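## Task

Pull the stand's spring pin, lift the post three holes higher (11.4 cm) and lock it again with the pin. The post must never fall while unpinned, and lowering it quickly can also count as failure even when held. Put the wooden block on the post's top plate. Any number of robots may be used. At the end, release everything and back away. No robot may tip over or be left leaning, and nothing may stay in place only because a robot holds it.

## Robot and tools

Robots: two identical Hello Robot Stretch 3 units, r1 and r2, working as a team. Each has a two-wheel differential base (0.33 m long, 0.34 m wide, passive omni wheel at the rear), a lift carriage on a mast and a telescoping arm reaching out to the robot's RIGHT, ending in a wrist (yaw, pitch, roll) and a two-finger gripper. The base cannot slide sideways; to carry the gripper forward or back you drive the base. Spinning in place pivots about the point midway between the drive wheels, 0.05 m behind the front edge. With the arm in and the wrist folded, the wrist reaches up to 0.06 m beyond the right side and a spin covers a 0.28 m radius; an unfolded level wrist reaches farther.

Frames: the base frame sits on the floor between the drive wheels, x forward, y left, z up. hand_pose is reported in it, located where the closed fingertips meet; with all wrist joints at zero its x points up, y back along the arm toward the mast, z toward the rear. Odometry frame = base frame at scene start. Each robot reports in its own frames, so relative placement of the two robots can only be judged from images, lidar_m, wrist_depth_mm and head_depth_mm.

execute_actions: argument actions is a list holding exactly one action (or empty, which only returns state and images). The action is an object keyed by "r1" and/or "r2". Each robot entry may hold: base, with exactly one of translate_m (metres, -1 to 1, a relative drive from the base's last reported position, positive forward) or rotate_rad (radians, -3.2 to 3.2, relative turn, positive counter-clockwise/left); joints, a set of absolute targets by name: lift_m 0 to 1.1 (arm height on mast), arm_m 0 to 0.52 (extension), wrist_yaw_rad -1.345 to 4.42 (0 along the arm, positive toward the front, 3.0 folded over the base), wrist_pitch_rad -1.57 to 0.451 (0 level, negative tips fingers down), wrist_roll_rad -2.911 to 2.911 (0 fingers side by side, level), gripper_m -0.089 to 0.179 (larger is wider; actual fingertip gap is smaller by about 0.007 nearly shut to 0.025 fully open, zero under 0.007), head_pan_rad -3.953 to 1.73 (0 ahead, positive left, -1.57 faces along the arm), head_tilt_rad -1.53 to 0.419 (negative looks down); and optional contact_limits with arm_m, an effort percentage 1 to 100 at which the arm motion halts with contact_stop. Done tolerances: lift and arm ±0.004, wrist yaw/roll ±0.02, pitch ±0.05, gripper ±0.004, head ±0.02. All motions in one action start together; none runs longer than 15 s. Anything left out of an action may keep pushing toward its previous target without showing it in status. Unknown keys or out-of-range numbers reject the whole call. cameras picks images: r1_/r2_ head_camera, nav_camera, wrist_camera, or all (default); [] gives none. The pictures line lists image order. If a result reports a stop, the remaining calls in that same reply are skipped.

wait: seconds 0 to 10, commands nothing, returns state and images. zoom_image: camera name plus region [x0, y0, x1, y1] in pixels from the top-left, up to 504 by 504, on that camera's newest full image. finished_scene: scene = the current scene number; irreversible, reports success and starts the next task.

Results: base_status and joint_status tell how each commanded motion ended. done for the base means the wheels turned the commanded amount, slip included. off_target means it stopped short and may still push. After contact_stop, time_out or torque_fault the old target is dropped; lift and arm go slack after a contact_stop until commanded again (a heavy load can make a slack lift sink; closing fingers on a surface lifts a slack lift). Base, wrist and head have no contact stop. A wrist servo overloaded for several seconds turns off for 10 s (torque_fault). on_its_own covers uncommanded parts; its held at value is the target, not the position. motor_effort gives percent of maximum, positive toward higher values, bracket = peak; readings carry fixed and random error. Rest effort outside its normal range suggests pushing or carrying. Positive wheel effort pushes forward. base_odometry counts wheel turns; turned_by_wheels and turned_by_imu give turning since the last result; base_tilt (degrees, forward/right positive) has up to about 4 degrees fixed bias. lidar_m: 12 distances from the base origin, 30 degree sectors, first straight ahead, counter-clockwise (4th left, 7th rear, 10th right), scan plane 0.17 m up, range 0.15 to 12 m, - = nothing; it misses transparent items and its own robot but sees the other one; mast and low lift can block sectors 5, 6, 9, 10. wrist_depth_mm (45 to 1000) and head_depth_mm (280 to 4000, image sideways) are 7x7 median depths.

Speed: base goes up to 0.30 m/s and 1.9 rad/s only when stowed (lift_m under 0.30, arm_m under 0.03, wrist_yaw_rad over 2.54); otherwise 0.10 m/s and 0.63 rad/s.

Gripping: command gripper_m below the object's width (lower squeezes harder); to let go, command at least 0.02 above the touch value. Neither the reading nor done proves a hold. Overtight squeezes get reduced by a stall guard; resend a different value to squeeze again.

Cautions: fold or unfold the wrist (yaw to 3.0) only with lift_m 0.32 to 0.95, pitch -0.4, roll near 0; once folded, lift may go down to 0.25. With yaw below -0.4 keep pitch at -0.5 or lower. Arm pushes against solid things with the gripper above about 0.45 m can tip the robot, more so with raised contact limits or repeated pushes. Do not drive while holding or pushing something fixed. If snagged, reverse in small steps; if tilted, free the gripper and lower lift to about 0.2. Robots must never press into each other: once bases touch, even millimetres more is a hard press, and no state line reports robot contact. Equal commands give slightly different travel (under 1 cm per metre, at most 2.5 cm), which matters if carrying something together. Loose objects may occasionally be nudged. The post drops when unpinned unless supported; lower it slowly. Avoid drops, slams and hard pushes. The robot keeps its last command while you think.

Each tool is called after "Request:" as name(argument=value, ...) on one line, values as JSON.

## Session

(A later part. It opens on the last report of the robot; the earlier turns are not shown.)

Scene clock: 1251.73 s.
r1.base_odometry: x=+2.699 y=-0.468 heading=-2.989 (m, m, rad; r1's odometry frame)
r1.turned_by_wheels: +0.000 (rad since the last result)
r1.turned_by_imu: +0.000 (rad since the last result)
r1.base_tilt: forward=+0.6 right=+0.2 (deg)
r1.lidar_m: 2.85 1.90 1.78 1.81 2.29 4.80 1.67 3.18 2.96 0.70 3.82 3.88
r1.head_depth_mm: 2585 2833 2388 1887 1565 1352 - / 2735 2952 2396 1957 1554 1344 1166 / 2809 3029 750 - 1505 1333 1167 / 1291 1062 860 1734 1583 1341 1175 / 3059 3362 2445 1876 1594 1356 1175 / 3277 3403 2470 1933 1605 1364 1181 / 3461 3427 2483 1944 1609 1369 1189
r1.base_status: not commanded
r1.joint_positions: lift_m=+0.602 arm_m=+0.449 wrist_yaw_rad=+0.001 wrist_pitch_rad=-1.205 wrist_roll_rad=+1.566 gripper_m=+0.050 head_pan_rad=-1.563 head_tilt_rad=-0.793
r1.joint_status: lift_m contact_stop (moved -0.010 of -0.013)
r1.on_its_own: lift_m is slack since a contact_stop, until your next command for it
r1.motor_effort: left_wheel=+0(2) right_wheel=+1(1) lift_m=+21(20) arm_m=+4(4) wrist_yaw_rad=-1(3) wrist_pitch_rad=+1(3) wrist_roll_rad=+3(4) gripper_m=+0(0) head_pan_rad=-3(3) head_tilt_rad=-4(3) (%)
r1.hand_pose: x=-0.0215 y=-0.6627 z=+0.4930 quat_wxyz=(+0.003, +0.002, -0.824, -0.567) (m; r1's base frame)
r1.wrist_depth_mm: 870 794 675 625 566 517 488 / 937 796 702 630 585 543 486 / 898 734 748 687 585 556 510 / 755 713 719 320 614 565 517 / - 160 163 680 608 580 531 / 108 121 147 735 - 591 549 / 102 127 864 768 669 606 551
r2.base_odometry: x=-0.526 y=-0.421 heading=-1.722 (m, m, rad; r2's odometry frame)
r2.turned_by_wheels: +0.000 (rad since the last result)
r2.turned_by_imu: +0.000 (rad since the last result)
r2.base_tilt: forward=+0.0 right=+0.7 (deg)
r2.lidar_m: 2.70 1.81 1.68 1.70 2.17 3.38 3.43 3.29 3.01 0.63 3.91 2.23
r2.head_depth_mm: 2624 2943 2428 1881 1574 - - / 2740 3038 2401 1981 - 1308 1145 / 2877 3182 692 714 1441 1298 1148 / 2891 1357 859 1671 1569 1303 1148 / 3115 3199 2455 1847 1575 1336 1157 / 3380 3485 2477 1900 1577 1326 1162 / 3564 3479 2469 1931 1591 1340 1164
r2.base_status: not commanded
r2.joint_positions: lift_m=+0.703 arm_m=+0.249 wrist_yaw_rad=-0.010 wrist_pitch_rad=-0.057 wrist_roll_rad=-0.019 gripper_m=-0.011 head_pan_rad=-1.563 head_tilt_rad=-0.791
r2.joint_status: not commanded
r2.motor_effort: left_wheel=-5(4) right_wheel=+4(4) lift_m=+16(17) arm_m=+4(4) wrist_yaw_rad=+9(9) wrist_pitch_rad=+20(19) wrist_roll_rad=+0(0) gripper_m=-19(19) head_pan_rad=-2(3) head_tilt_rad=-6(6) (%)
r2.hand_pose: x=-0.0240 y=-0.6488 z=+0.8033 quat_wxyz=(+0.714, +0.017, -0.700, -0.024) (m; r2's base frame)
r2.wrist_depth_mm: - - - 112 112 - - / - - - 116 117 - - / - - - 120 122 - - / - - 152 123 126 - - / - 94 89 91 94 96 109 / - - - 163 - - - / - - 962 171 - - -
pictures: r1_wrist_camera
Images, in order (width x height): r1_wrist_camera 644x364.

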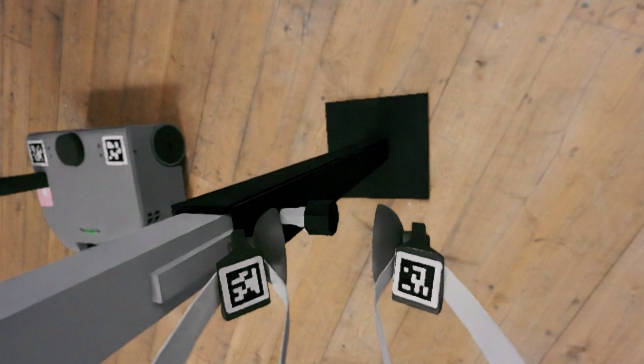

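Request:
execute_actions(actions=[{"r1": {"joints": {"lift_m": 0.606, "arm_m": 0.385}}}], cameras=[])

Request:
execute_actions(actions=[{"r1": {"joints": {"wrist_pitch_rad": -1.0, "lift_m": 0.580, "arm_m": 0.389}}}], cameras=["r1_wrist_camera"])

Scene clock: 1304.67 s.
r1.base_odometry: x=+2.699 y=-0.468 heading=-2.988 (m, m, rad; r1's odometry frame)
r1.turned_by_wheels: +0.000 (rad since the last result)
r1.turned_by_imu: +0.000 (rad since the last result)
r1.base_tilt: forward=+0.7 right=+0.2 (deg)
r1.lidar_m: 2.85 1.89 1.78 1.81 2.29 4.78 1.67 3.19 2.96 0.70 3.80 3.88
r1.head_depth_mm: 2615 2856 2386 1877 1561 1336 - / 2707 2971 2397 1952 - 1336 1167 / 2813 3038 749 1707 1497 1332 1172 / 1292 1059 1638 1728 1578 1340 1174 / 3039 3348 2445 1882 1591 1354 1181 / 3281 3365 2460 1944 1604 1359 1180 / 3474 3388 2492 1948 1603 1366 1188
r1.base_status: not commanded
r1.joint_positions: lift_m=+0.606 arm_m=+0.385 wrist_yaw_rad=+0.001 wrist_pitch_rad=-1.204 wrist_roll_rad=+1.566 gripper_m=+0.050 head_pan_rad=-1.563 head_tilt_rad=-0.793
r1.joint_status: all done
r1.motor_effort: left_wheel=+2(1) right_wheel=+0(0) lift_m=+25(27) arm_m=-3(3) wrist_yaw_rad=-2(1) wrist_pitch_rad=+1(2) wrist_roll_rad=+3(3) gripper_m=+0(0) head_pan_rad=-3(3) head_tilt_rad=-3(4) (%)
r1.hand_pose: x=-0.0215 y=-0.5994 z=+0.4966 quat_wxyz=(+0.003, +0.002, -0.824, -0.567) (m; r1's base frame)
r1.wrist_depth_mm: 892 773 704 620 571 519 484 / 931 795 709 656 585 536 494 / 911 785 724 657 588 544 510 / 764 697 301 641 607 559 519 / 174 191 232 717 625 590 535 / 156 948 849 723 - 581 552 / - - 862 745 688 603 560
r2.base_odometry: x=-0.526 y=-0.421 heading=-1.722 (m, m, rad; r2's odometry frame)
r2.turned_by_wheels: +0.000 (rad since the last result)
r2.turned_by_imu: -0.001 (rad since the last result)
r2.base_tilt: forward=+0.0 right=+0.7 (deg)
r2.lidar_m: 2.69 1.81 1.69 1.71 2.18 3.39 3.44 3.28 3.02 0.63 3.95 2.22
r2.head_depth_mm: 2648 2889 2379 1896 1574 - - / 2753 3033 2426 1952 - 1307 1145 / 2854 3178 695 712 1447 1298 1154 / 2918 1362 896 1668 1567 1299 1153 / 3108 3262 2463 1857 1570 1333 1160 / 3296 3464 2488 1921 1586 1326 1158 / 3478 3506 2497 1954 1582 1337 1159
r2.base_status: not commanded
r2.joint_positions: lift_m=+0.703 arm_m=+0.249 wrist_yaw_rad=-0.010 wrist_pitch_rad=-0.057 wrist_roll_rad=-0.019 gripper_m=-0.011 head_pan_rad=-1.563 head_tilt_rad=-0.791
r2.joint_status: not commanded
r2.motor_effort: left_wheel=-4(5) right_wheel=+4(4) lift_m=+16(16) arm_m=+4(4) wrist_yaw_rad=+9(9) wrist_pitch_rad=+20(21) wrist_roll_rad=+0(0) gripper_m=-20(20) head_pan_rad=-3(3) head_tilt_rad=-6(6) (%)
r2.hand_pose: x=-0.0240 y=-0.6488 z=+0.8033 quat_wxyz=(+0.714, +0.017, -0.700, -0.024) (m; r2's base frame)
r2.wrist_depth_mm: - - - 112 113 - - / - - - 115 117 - - / - - - 120 121 - - / - - 151 123 126 - - / - 94 89 91 94 96 108 / - - - 162 - - - / - - - 171 - - -
pictures: none
No camera images: the call's "cameras" was empty. Leave "cameras" out to get every camera's image.

Scene clock: 1305.67 s.
r1.base_odometry: x=+2.699 y=-0.468 heading=-2.988 (m, m, rad; r1's odometry frame)
r1.turned_by_wheels: +0.000 (rad since the last result)
r1.turned_by_imu: +0.000 (rad since the last result)
r1.base_tilt: forward=+0.7 right=+0.3 (deg)
r1.lidar_m: 2.86 1.89 1.78 1.81 2.30 4.77 1.67 3.17 2.97 0.70 3.80 3.88
r1.head_depth_mm: 2601 2877 2371 1885 1567 1336 1184 / 2722 2975 2389 1955 1536 1315 1166 / 2788 3057 747 1669 1500 1338 1170 / 1289 1059 1640 1730 1588 1335 1176 / 3036 3376 2445 1874 1590 1358 1181 / 3306 3356 2450 1946 1596 1360 1182 / 3499 3433 2468 1950 1612 1368 1187
r1.base_status: not commanded
r1.joint_positions: lift_m=+0.580 arm_m=+0.389 wrist_yaw_rad=+0.001 wrist_pitch_rad=-1.010 wrist_roll_rad=+1.566 gripper_m=+0.050 head_pan_rad=-1.563 head_tilt_rad=-0.793
r1.joint_status: all done
r1.motor_effort: left_wheel=+1(1) right_wheel=+0(1) lift_m=+18(20) arm_m=+4(5) wrist_yaw_rad=-2(1) wrist_pitch_rad=+4(4) wrist_roll_rad=+3(3) gripper_m=+0(0) head_pan_rad=-3(3) head_tilt_rad=-4(4) (%)
r1.hand_pose: x=-0.0214 y=-0.6494 z=+0.4890 quat_wxyz=(+0.003, +0.001, -0.875, -0.484) (m; r1's base frame)
r1.wrist_depth_mm: - 983 772 664 554 495 454 / - - 821 693 576 510 457 / - 963 790 697 569 518 464 / - 825 734 288 589 541 476 / - 157 180 704 623 549 487 / 126 143 - 785 - 568 507 / - - - 817 690 557 517
r2.base_odometry: x=-0.526 y=-0.421 heading=-1.722 (m, m, rad; r2's odometry frame)
r2.turned_by_wheels: +0.000 (rad since the last result)
r2.turned_by_imu: +0.000 (rad since the last result)
r2.base_tilt: forward=+0.0 right=+0.7 (deg)
r2.lidar_m: 2.69 1.81 1.68 1.71 2.17 3.38 3.44 3.30 3.03 0.63 3.92 2.22
r2.head_depth_mm: 2635 2935 2391 1876 1556 - - / 2740 2991 2399 1957 - 1305 1147 / 2917 3148 694 713 1444 1295 1145 / 2961 1366 910 1678 1563 1308 1150 / 3174 3111 2457 1870 1564 1331 1157 / 3280 3415 2476 1931 1579 1336 1153 / 3503 3465 2488 1929 1575 1340 1164
r2.base_status: not commanded
r2.joint_positions: lift_m=+0.703 arm_m=+0.249 wrist_yaw_rad=-0.010 wrist_pitch_rad=-0.057 wrist_roll_rad=-0.019 gripper_m=-0.011 head_pan_rad=-1.563 head_tilt_rad=-0.791
r2.joint_status: not commanded
r2.motor_effort: left_wheel=-4(5) right_wheel=+4(4) lift_m=+16(16) arm_m=+4(5) wrist_yaw_rad=+9(9) wrist_pitch_rad=+20(21) wrist_roll_rad=+0(0) gripper_m=-18(19) head_pan_rad=-3(3) head_tilt_rad=-6(6) (%)
r2.hand_pose: x=-0.0240 y=-0.6488 z=+0.8033 quat_wxyz=(+0.714, +0.017, -0.700, -0.024) (m; r2's base frame)
r2.wrist_depth_mm: - - - 112 113 - - / - - - 115 117 - - / - - - 120 122 - - / - - 152 123 126 - - / - 94 89 91 94 96 108 / - - - 163 - - - / - - - 171 - - -
pictures: r1_wrist_camera
Images, in order (width x height): r1_wrist_camera 644x364.

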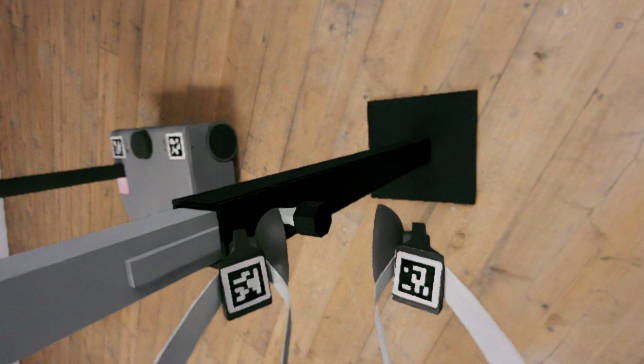

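Request:
zoom_image(camera="r1_wrist_camera", region=[180, 150, 420, 330])

Region (180, 150, 420, 330) of r1_wrist_camera's 644x364 image, scaled by 2.100; it fills the top 378 rows of this view, and the rest is white.

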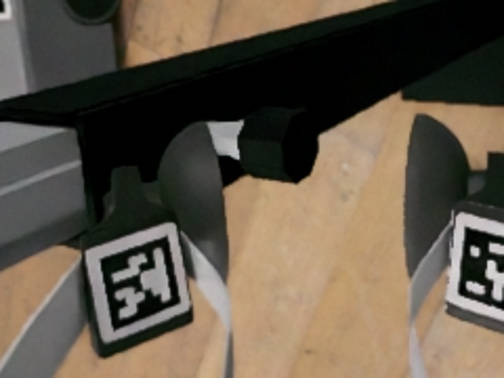

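Request:
execute_actions(actions=[{"r1": {"joints": {"lift_m": 0.564, "arm_m": 0.400}}}], cameras=["r1_wrist_camera"])

Request:
zoom_image(camera="r1_wrist_camera", region=[180, 150, 420, 330])

Scene clock: 1317.47 s.
r1.base_odometry: x=+2.699 y=-0.468 heading=-2.988 (m, m, rad; r1's odometry frame)
r1.turned_by_wheels: +0.000 (rad since the last result)
r1.turned_by_imu: +0.000 (rad since the last result)
r1.base_tilt: forward=+0.6 right=+0.3 (deg)
r1.lidar_m: 2.85 1.90 1.78 1.81 2.29 4.79 1.66 3.18 2.97 0.70 3.78 3.89
r1.head_depth_mm: 2601 2869 2377 1880 1562 1334 1187 / 2736 2958 2382 1952 1536 1327 1163 / 2817 3038 749 1709 1503 1335 1173 / 1292 1063 1634 1736 1579 1337 1175 / 3028 3341 2446 1893 1596 1356 1176 / 3276 3397 2462 1932 1602 1357 1180 / 3458 3411 2467 1949 1609 1359 1184
r1.base_status: not commanded
r1.joint_positions: lift_m=+0.564 arm_m=+0.400 wrist_yaw_rad=+0.001 wrist_pitch_rad=-1.009 wrist_roll_rad=+1.566 gripper_m=+0.050 head_pan_rad=-1.563 head_tilt_rad=-0.793
r1.joint_status: all done
r1.motor_effort: left_wheel=+1(1) right_wheel=+0(1) lift_m=+18(19) arm_m=+4(4) wrist_yaw_rad=-2(2) wrist_pitch_rad=+3(4) wrist_roll_rad=+3(3) gripper_m=+0(0) head_pan_rad=-3(3) head_tilt_rad=-4(4) (%)
r1.hand_pose: x=-0.0214 y=-0.6606 z=+0.4731 quat_wxyz=(+0.003, +0.001, -0.875, -0.484) (m; r1's base frame)
r1.wrist_depth_mm: - 954 750 650 546 487 439 / - - 797 682 575 494 440 / - 863 792 682 557 516 452 / - 807 722 280 555 524 458 / - 151 161 686 598 533 477 / 117 132 164 759 - 549 492 / 117 - - 814 662 545 495
r2.base_odometry: x=-0.526 y=-0.421 heading=-1.722 (m, m, rad; r2's odometry frame)
r2.turned_by_wheels: +0.000 (rad since the last result)
r2.turned_by_imu: -0.001 (rad since the last result)
r2.base_tilt: forward=+0.1 right=+0.7 (deg)
r2.lidar_m: 2.70 1.81 1.68 1.71 2.17 3.39 3.44 3.29 3.03 0.63 3.92 2.22
r2.head_depth_mm: 2657 2927 2406 1889 1578 - - / 2739 3006 2414 1935 - 1307 1143 / 2868 3127 693 711 1458 1302 1155 / 2999 1379 946 1673 1569 1306 1153 / 3158 3087 2449 1846 1571 1333 1157 / 3340 3421 2458 1946 1575 1328 1161 / 3495 3467 2498 1930 1580 1337 1163
r2.base_status: not commanded
r2.joint_positions: lift_m=+0.703 arm_m=+0.249 wrist_yaw_rad=-0.010 wrist_pitch_rad=-0.057 wrist_roll_rad=-0.019 gripper_m=-0.011 head_pan_rad=-1.563 head_tilt_rad=-0.791
r2.joint_status: not commanded
r2.motor_effort: left_wheel=-5(4) right_wheel=+4(5) lift_m=+16(16) arm_m=+4(4) wrist_yaw_rad=+9(9) wrist_pitch_rad=+20(20) wrist_roll_rad=+0(0) gripper_m=-19(19) head_pan_rad=-3(3) head_tilt_rad=-6(6) (%)
r2.hand_pose: x=-0.0240 y=-0.6488 z=+0.8033 quat_wxyz=(+0.714, +0.017, -0.700, -0.024) (m; r2's base frame)
r2.wrist_depth_mm: - - - 112 113 - - / - - - 116 116 - - / - - - 120 122 - - / - - 152 123 126 - - / - 93 89 91 94 96 109 / - - - 163 - - - / - - - 171 - - -
pictures: r1_wrist_camera
Images, in order (width x height): r1_wrist_camera 644x364.

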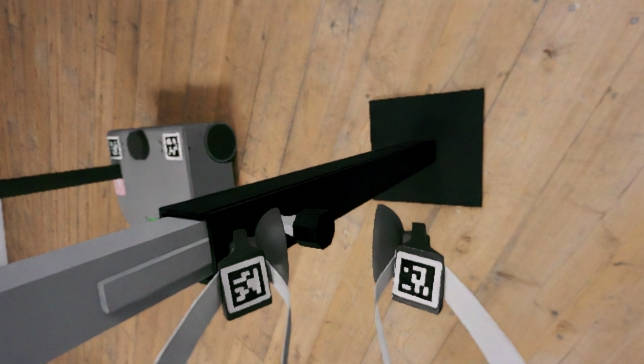

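Region (180, 150, 420, 330) of r1_wrist_camera's 644x364 image, scaled by 2.100; it fills the top 378 rows of this view, and the rest is white.

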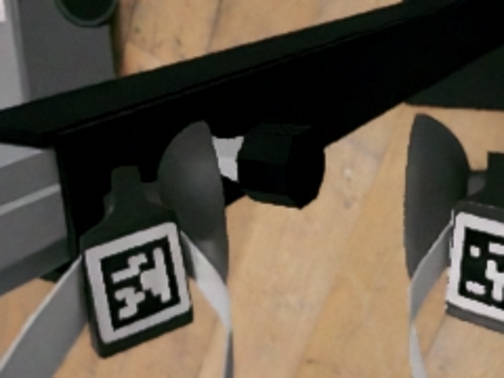

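Request:
execute_actions(actions=[{"r1": {"joints": {"lift_m": 0.559, "arm_m": 0.403}}}], cameras=["r1_wrist_camera"])

Request:
zoom_image(camera="r1_wrist_camera", region=[180, 150, 420, 330])

Scene clock: 1326.87 s.
r1.base_odometry: x=+2.699 y=-0.468 heading=-2.988 (m, m, rad; r1's odometry frame)
r1.turned_by_wheels: +0.000 (rad since the last result)
r1.turned_by_imu: +0.000 (rad since the last result)
r1.base_tilt: forward=+0.7 right=+0.3 (deg)
r1.lidar_m: 2.85 1.89 1.78 1.81 2.30 4.78 1.66 3.18 2.96 0.70 3.79 3.88
r1.head_depth_mm: 2596 2885 2377 1889 1565 1336 1181 / 2696 2945 2391 1956 1553 1343 1168 / 2805 3024 750 1705 1496 1333 1168 / 1289 1061 1632 1740 1591 1338 1177 / 3034 3344 2450 1871 1595 1356 1175 / 3274 3402 2478 1951 1604 1363 1180 / 3483 3414 2478 1942 1606 1366 1186
r1.base_status: not commanded
r1.joint_positions: lift_m=+0.559 arm_m=+0.403 wrist_yaw_rad=+0.001 wrist_pitch_rad=-1.009 wrist_roll_rad=+1.566 gripper_m=+0.050 head_pan_rad=-1.563 head_tilt_rad=-0.793
r1.joint_status: all done
r1.motor_effort: left_wheel=+1(1) right_wheel=+0(1) lift_m=+18(18) arm_m=+4(4) wrist_yaw_rad=-2(1) wrist_pitch_rad=+4(3) wrist_roll_rad=+3(3) gripper_m=+0(0) head_pan_rad=-3(3) head_tilt_rad=-3(4) (%)
r1.hand_pose: x=-0.0214 y=-0.6636 z=+0.4681 quat_wxyz=(+0.003, +0.001, -0.875, -0.484) (m; r1's base frame)
r1.wrist_depth_mm: - 929 760 651 549 474 428 / - - 791 640 556 494 442 / - 854 791 686 556 501 446 / - 828 730 277 563 525 459 / - 150 159 278 590 527 472 / 115 129 159 754 - 541 488 / 115 - 986 793 655 551 504
r2.base_odometry: x=-0.526 y=-0.421 heading=-1.722 (m, m, rad; r2's odometry frame)
r2.turned_by_wheels: +0.000 (rad since the last result)
r2.turned_by_imu: -0.001 (rad since the last result)
r2.base_tilt: forward=+0.0 right=+0.8 (deg)
r2.lidar_m: 2.70 1.81 1.69 1.71 2.17 3.38 3.46 3.28 3.02 0.63 3.93 2.22
r2.head_depth_mm: 2636 2925 2412 1873 1569 - - / 2775 3021 2410 1949 - 1307 1143 / 2847 3164 696 711 1450 1296 1145 / 2992 1388 960 1684 1567 1310 1152 / 3162 3081 2449 1856 1573 1325 1162 / 3301 3436 2487 1940 1579 1349 1156 / 3562 3471 2471 1945 1588 1342 1163
r2.base_status: not commanded
r2.joint_positions: lift_m=+0.703 arm_m=+0.249 wrist_yaw_rad=-0.010 wrist_pitch_rad=-0.057 wrist_roll_rad=-0.019 gripper_m=-0.011 head_pan_rad=-1.563 head_tilt_rad=-0.791
r2.joint_status: not commanded
r2.motor_effort: left_wheel=-5(5) right_wheel=+5(4) lift_m=+17(16) arm_m=+4(4) wrist_yaw_rad=+10(9) wrist_pitch_rad=+20(20) wrist_roll_rad=+0(0) gripper_m=-19(19) head_pan_rad=-2(3) head_tilt_rad=-6(6) (%)
r2.hand_pose: x=-0.0240 y=-0.6488 z=+0.8033 quat_wxyz=(+0.714, +0.017, -0.700, -0.024) (m; r2's base frame)
r2.wrist_depth_mm: - - - 112 112 - - / - - - 116 116 - - / - - - 120 122 - - / - - 151 124 126 - - / - 94 89 91 94 96 108 / - - - 161 - - - / - - - 172 - - -
pictures: r1_wrist_camera
Images, in order (width x height): r1_wrist_camera 644x364.

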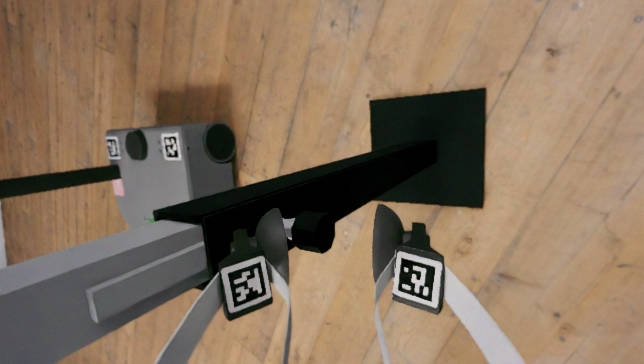

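Region (180, 150, 420, 330) of r1_wrist_camera's 644x364 image, scaled by 2.100; it fills the top 378 rows of this view, and the rest is white.

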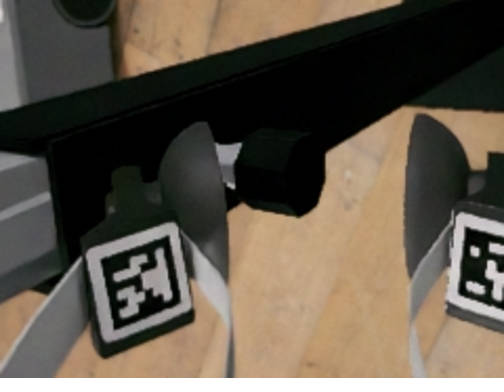

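Request:
execute_actions(actions=[{"r2": {"joints": {"lift_m": 0.724}}}], cameras=[])

Request:
execute_actions(actions=[{"r1": {"joints": {"gripper_m": 0.0}}}], cameras=["r1_wrist_camera"])

Request:
zoom_image(camera="r1_wrist_camera", region=[180, 150, 420, 330])

Scene clock: 1339.27 s.
r1.base_odometry: x=+2.699 y=-0.468 heading=-2.988 (m, m, rad; r1's odometry frame)
r1.turned_by_wheels: +0.000 (rad since the last result)
r1.turned_by_imu: +0.000 (rad since the last result)
r1.base_tilt: forward=+0.6 right=+0.2 (deg)
r1.lidar_m: 2.86 1.90 1.78 1.81 2.29 4.79 1.66 3.17 2.96 0.70 3.80 3.89
r1.head_depth_mm: 2601 2850 2389 1889 1559 1336 1180 / 2716 2969 2374 1956 1554 1338 1169 / 2786 2971 763 1719 1505 1336 1166 / 1274 1030 1632 1733 1589 1336 1173 / 3050 3354 2447 1881 1599 1356 1177 / 3315 3410 2476 1949 1603 1363 1181 / 3495 3413 2492 1945 1602 1367 1183
r1.base_status: not commanded
r1.joint_positions: lift_m=+0.559 arm_m=+0.403 wrist_yaw_rad=+0.001 wrist_pitch_rad=-1.009 wrist_roll_rad=+1.566 gripper_m=+0.050 head_pan_rad=-1.563 head_tilt_rad=-0.793
r1.joint_status: not commanded
r1.motor_effort: left_wheel=+1(1) right_wheel=-1(0) lift_m=+18(18) arm_m=+4(4) wrist_yaw_rad=-2(2) wrist_pitch_rad=+4(4) wrist_roll_rad=+3(3) gripper_m=+0(0) head_pan_rad=-3(3) head_tilt_rad=-4(4) (%)
r1.hand_pose: x=-0.0214 y=-0.6636 z=+0.4681 quat_wxyz=(+0.003, +0.001, -0.875, -0.484) (m; r1's base frame)
r1.wrist_depth_mm: - 924 750 621 548 485 428 / - - 788 662 569 492 441 / - 859 772 685 555 507 443 / - 788 725 275 555 518 458 / - 151 158 279 585 531 467 / 116 130 159 741 - 543 491 / 115 - 965 767 660 550 499
r2.base_odometry: x=-0.526 y=-0.421 heading=-1.722 (m, m, rad; r2's odometry frame)
r2.turned_by_wheels: +0.000 (rad since the last result)
r2.turned_by_imu: -0.001 (rad since the last result)
r2.base_tilt: forward=+0.0 right=+0.8 (deg)
r2.lidar_m: 2.69 1.81 1.69 1.71 2.17 3.38 3.43 3.28 3.03 0.63 3.94 2.22
r2.head_depth_mm: 2689 2897 2430 1882 1588 - - / 2715 2969 2393 2000 1486 1319 1144 / 2850 3177 693 - 1491 1290 1150 / 2981 1396 954 1673 1572 1296 1151 / 3135 3063 2437 1859 1571 1334 1161 / 3342 3449 2459 1923 1573 1339 1161 / 3517 3486 2469 1938 1575 1341 1156
r2.base_status: not commanded
r2.joint_positions: lift_m=+0.723 arm_m=+0.249 wrist_yaw_rad=-0.010 wrist_pitch_rad=-0.126 wrist_roll_rad=-0.019 gripper_m=-0.011 head_pan_rad=-1.563 head_tilt_rad=-0.791
r2.joint_status: all done
r2.on_its_own: wrist_pitch_rad is at rest, and its effort (+44) is outside its rest range (-20 to +32)
r2.motor_effort: left_wheel=-5(5) right_wheel=+4(5) lift_m=+32(32) arm_m=+4(4) wrist_yaw_rad=+10(10) wrist_pitch_rad=+44(45) wrist_roll_rad=+0(0) gripper_m=-19(19) head_pan_rad=-3(3) head_tilt_rad=-6(6) (%)
r2.hand_pose: x=-0.0240 y=-0.6455 z=+0.8059 quat_wxyz=(+0.712, +0.042, -0.699, -0.048) (m; r2's base frame)
r2.wrist_depth_mm: - - - 107 108 - - / - - - 111 112 - - / - - - 117 119 - - / - - 153 123 125 - - / - 99 101 103 105 108 - / - - - 89 89 - - / - - - 180 - - -
pictures: none
No camera images: the call's "cameras" was empty. Leave "cameras" out to get every camera's image.

Scene clock: 1340.27 s.
r1.base_odometry: x=+2.699 y=-0.468 heading=-2.988 (m, m, rad; r1's odometry frame)
r1.turned_by_wheels: +0.000 (rad since the last result)
r1.turned_by_imu: +0.000 (rad since the last result)
r1.base_tilt: forward=+0.6 right=+0.3 (deg)
r1.lidar_m: 2.85 1.90 1.78 1.81 2.29 4.79 1.67 3.17 2.96 0.70 3.81 3.88
r1.head_depth_mm: 2612 2858 2374 1892 1560 1335 1183 / 2722 2964 2396 1957 1550 1341 1172 / 2782 2967 764 1708 1486 1334 1167 / 1274 1025 859 1732 1587 1341 1175 / 3031 3336 2444 1884 1601 1360 1177 / 3304 3414 2471 1929 1599 1358 1183 / 3477 3439 2487 1941 1602 1366 1186
r1.base_status: not commanded
r1.joint_positions: lift_m=+0.559 arm_m=+0.403 wrist_yaw_rad=+0.001 wrist_pitch_rad=-0.984 wrist_roll_rad=+1.566 gripper_m=+0.000 head_pan_rad=-1.563 head_tilt_rad=-0.793
r1.joint_status: all done
r1.motor_effort: left_wheel=+1(1) right_wheel=-1(1) lift_m=+18(18) arm_m=+3(4) wrist_yaw_rad=-2(1) wrist_pitch_rad=-8(10) wrist_roll_rad=+3(3) gripper_m=-6(82) head_pan_rad=-3(3) head_tilt_rad=-5(3) (%)
r1.hand_pose: x=-0.0214 y=-0.6694 z=+0.4710 quat_wxyz=(+0.003, +0.001, -0.881, -0.473) (m; r1's base frame)
r1.wrist_depth_mm: - - 765 641 555 485 430 / - - 818 661 566 491 440 / - - 776 695 566 508 454 / - 822 717 262 513 519 458 / - 152 162 190 612 533 467 / 114 125 161 760 618 552 480 / 112 - - 831 684 570 493
r2.base_odometry: x=-0.526 y=-0.421 heading=-1.722 (m, m, rad; r2's odometry frame)
r2.turned_by_wheels: +0.000 (rad since the last result)
r2.turned_by_imu: +0.000 (rad since the last result)
r2.base_tilt: forward=+0.1 right=+0.8 (deg)
r2.lidar_m: 2.70 1.81 1.69 1.71 2.17 3.39 3.44 3.29 3.02 0.63 3.92 2.22
r2.head_depth_mm: 2649 2899 2418 1879 1582 - - / 2721 2960 2404 1986 1475 1316 1149 / 2884 3176 692 - 1489 1302 1155 / 2971 1387 953 1671 1562 1291 1152 / 3199 3034 2458 1845 1579 1324 1157 / 3368 3387 2465 1913 1565 1337 1160 / 3497 3471 2489 1934 1577 1344 1165
r2.base_status: not commanded
r2.joint_positions: lift_m=+0.723 arm_m=+0.249 wrist_yaw_rad=-0.010 wrist_pitch_rad=-0.126 wrist_roll_rad=-0.019 gripper_m=-0.011 head_pan_rad=-1.563 head_tilt_rad=-0.791
r2.joint_status: not commanded
r2.on_its_own: wrist_pitch_rad is at rest, and its effort (+44) is outside its rest range (-20 to +32)
r2.motor_effort: left_wheel=-5(5) right_wheel=+5(5) lift_m=+32(32) arm_m=+4(5) wrist_yaw_rad=+9(9) wrist_pitch_rad=+44(44) wrist_roll_rad=+0(0) gripper_m=-20(19) head_pan_rad=-2(3) head_tilt_rad=-6(6) (%)
r2.hand_pose: x=-0.0240 y=-0.6455 z=+0.8059 quat_wxyz=(+0.712, +0.042, -0.699, -0.048) (m; r2's base frame)
r2.wrist_depth_mm: - - - 107 108 - - / - - - 112 112 - - / - - - 117 119 - - / - - 154 123 125 - - / - 99 101 103 105 107 - / - - - 89 89 - - / - - - 180 - - -
pictures: r1_wrist_camera
Images, in order (width x height): r1_wrist_camera 644x364.

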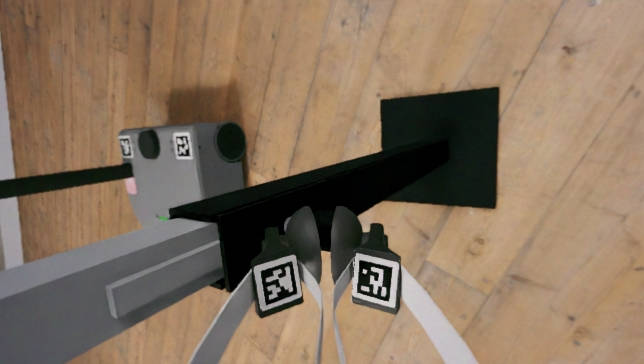

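Region (180, 150, 420, 330) of r1_wrist_camera's 644x364 image, scaled by 2.100; it fills the top 378 rows of this view, and the rest is white.

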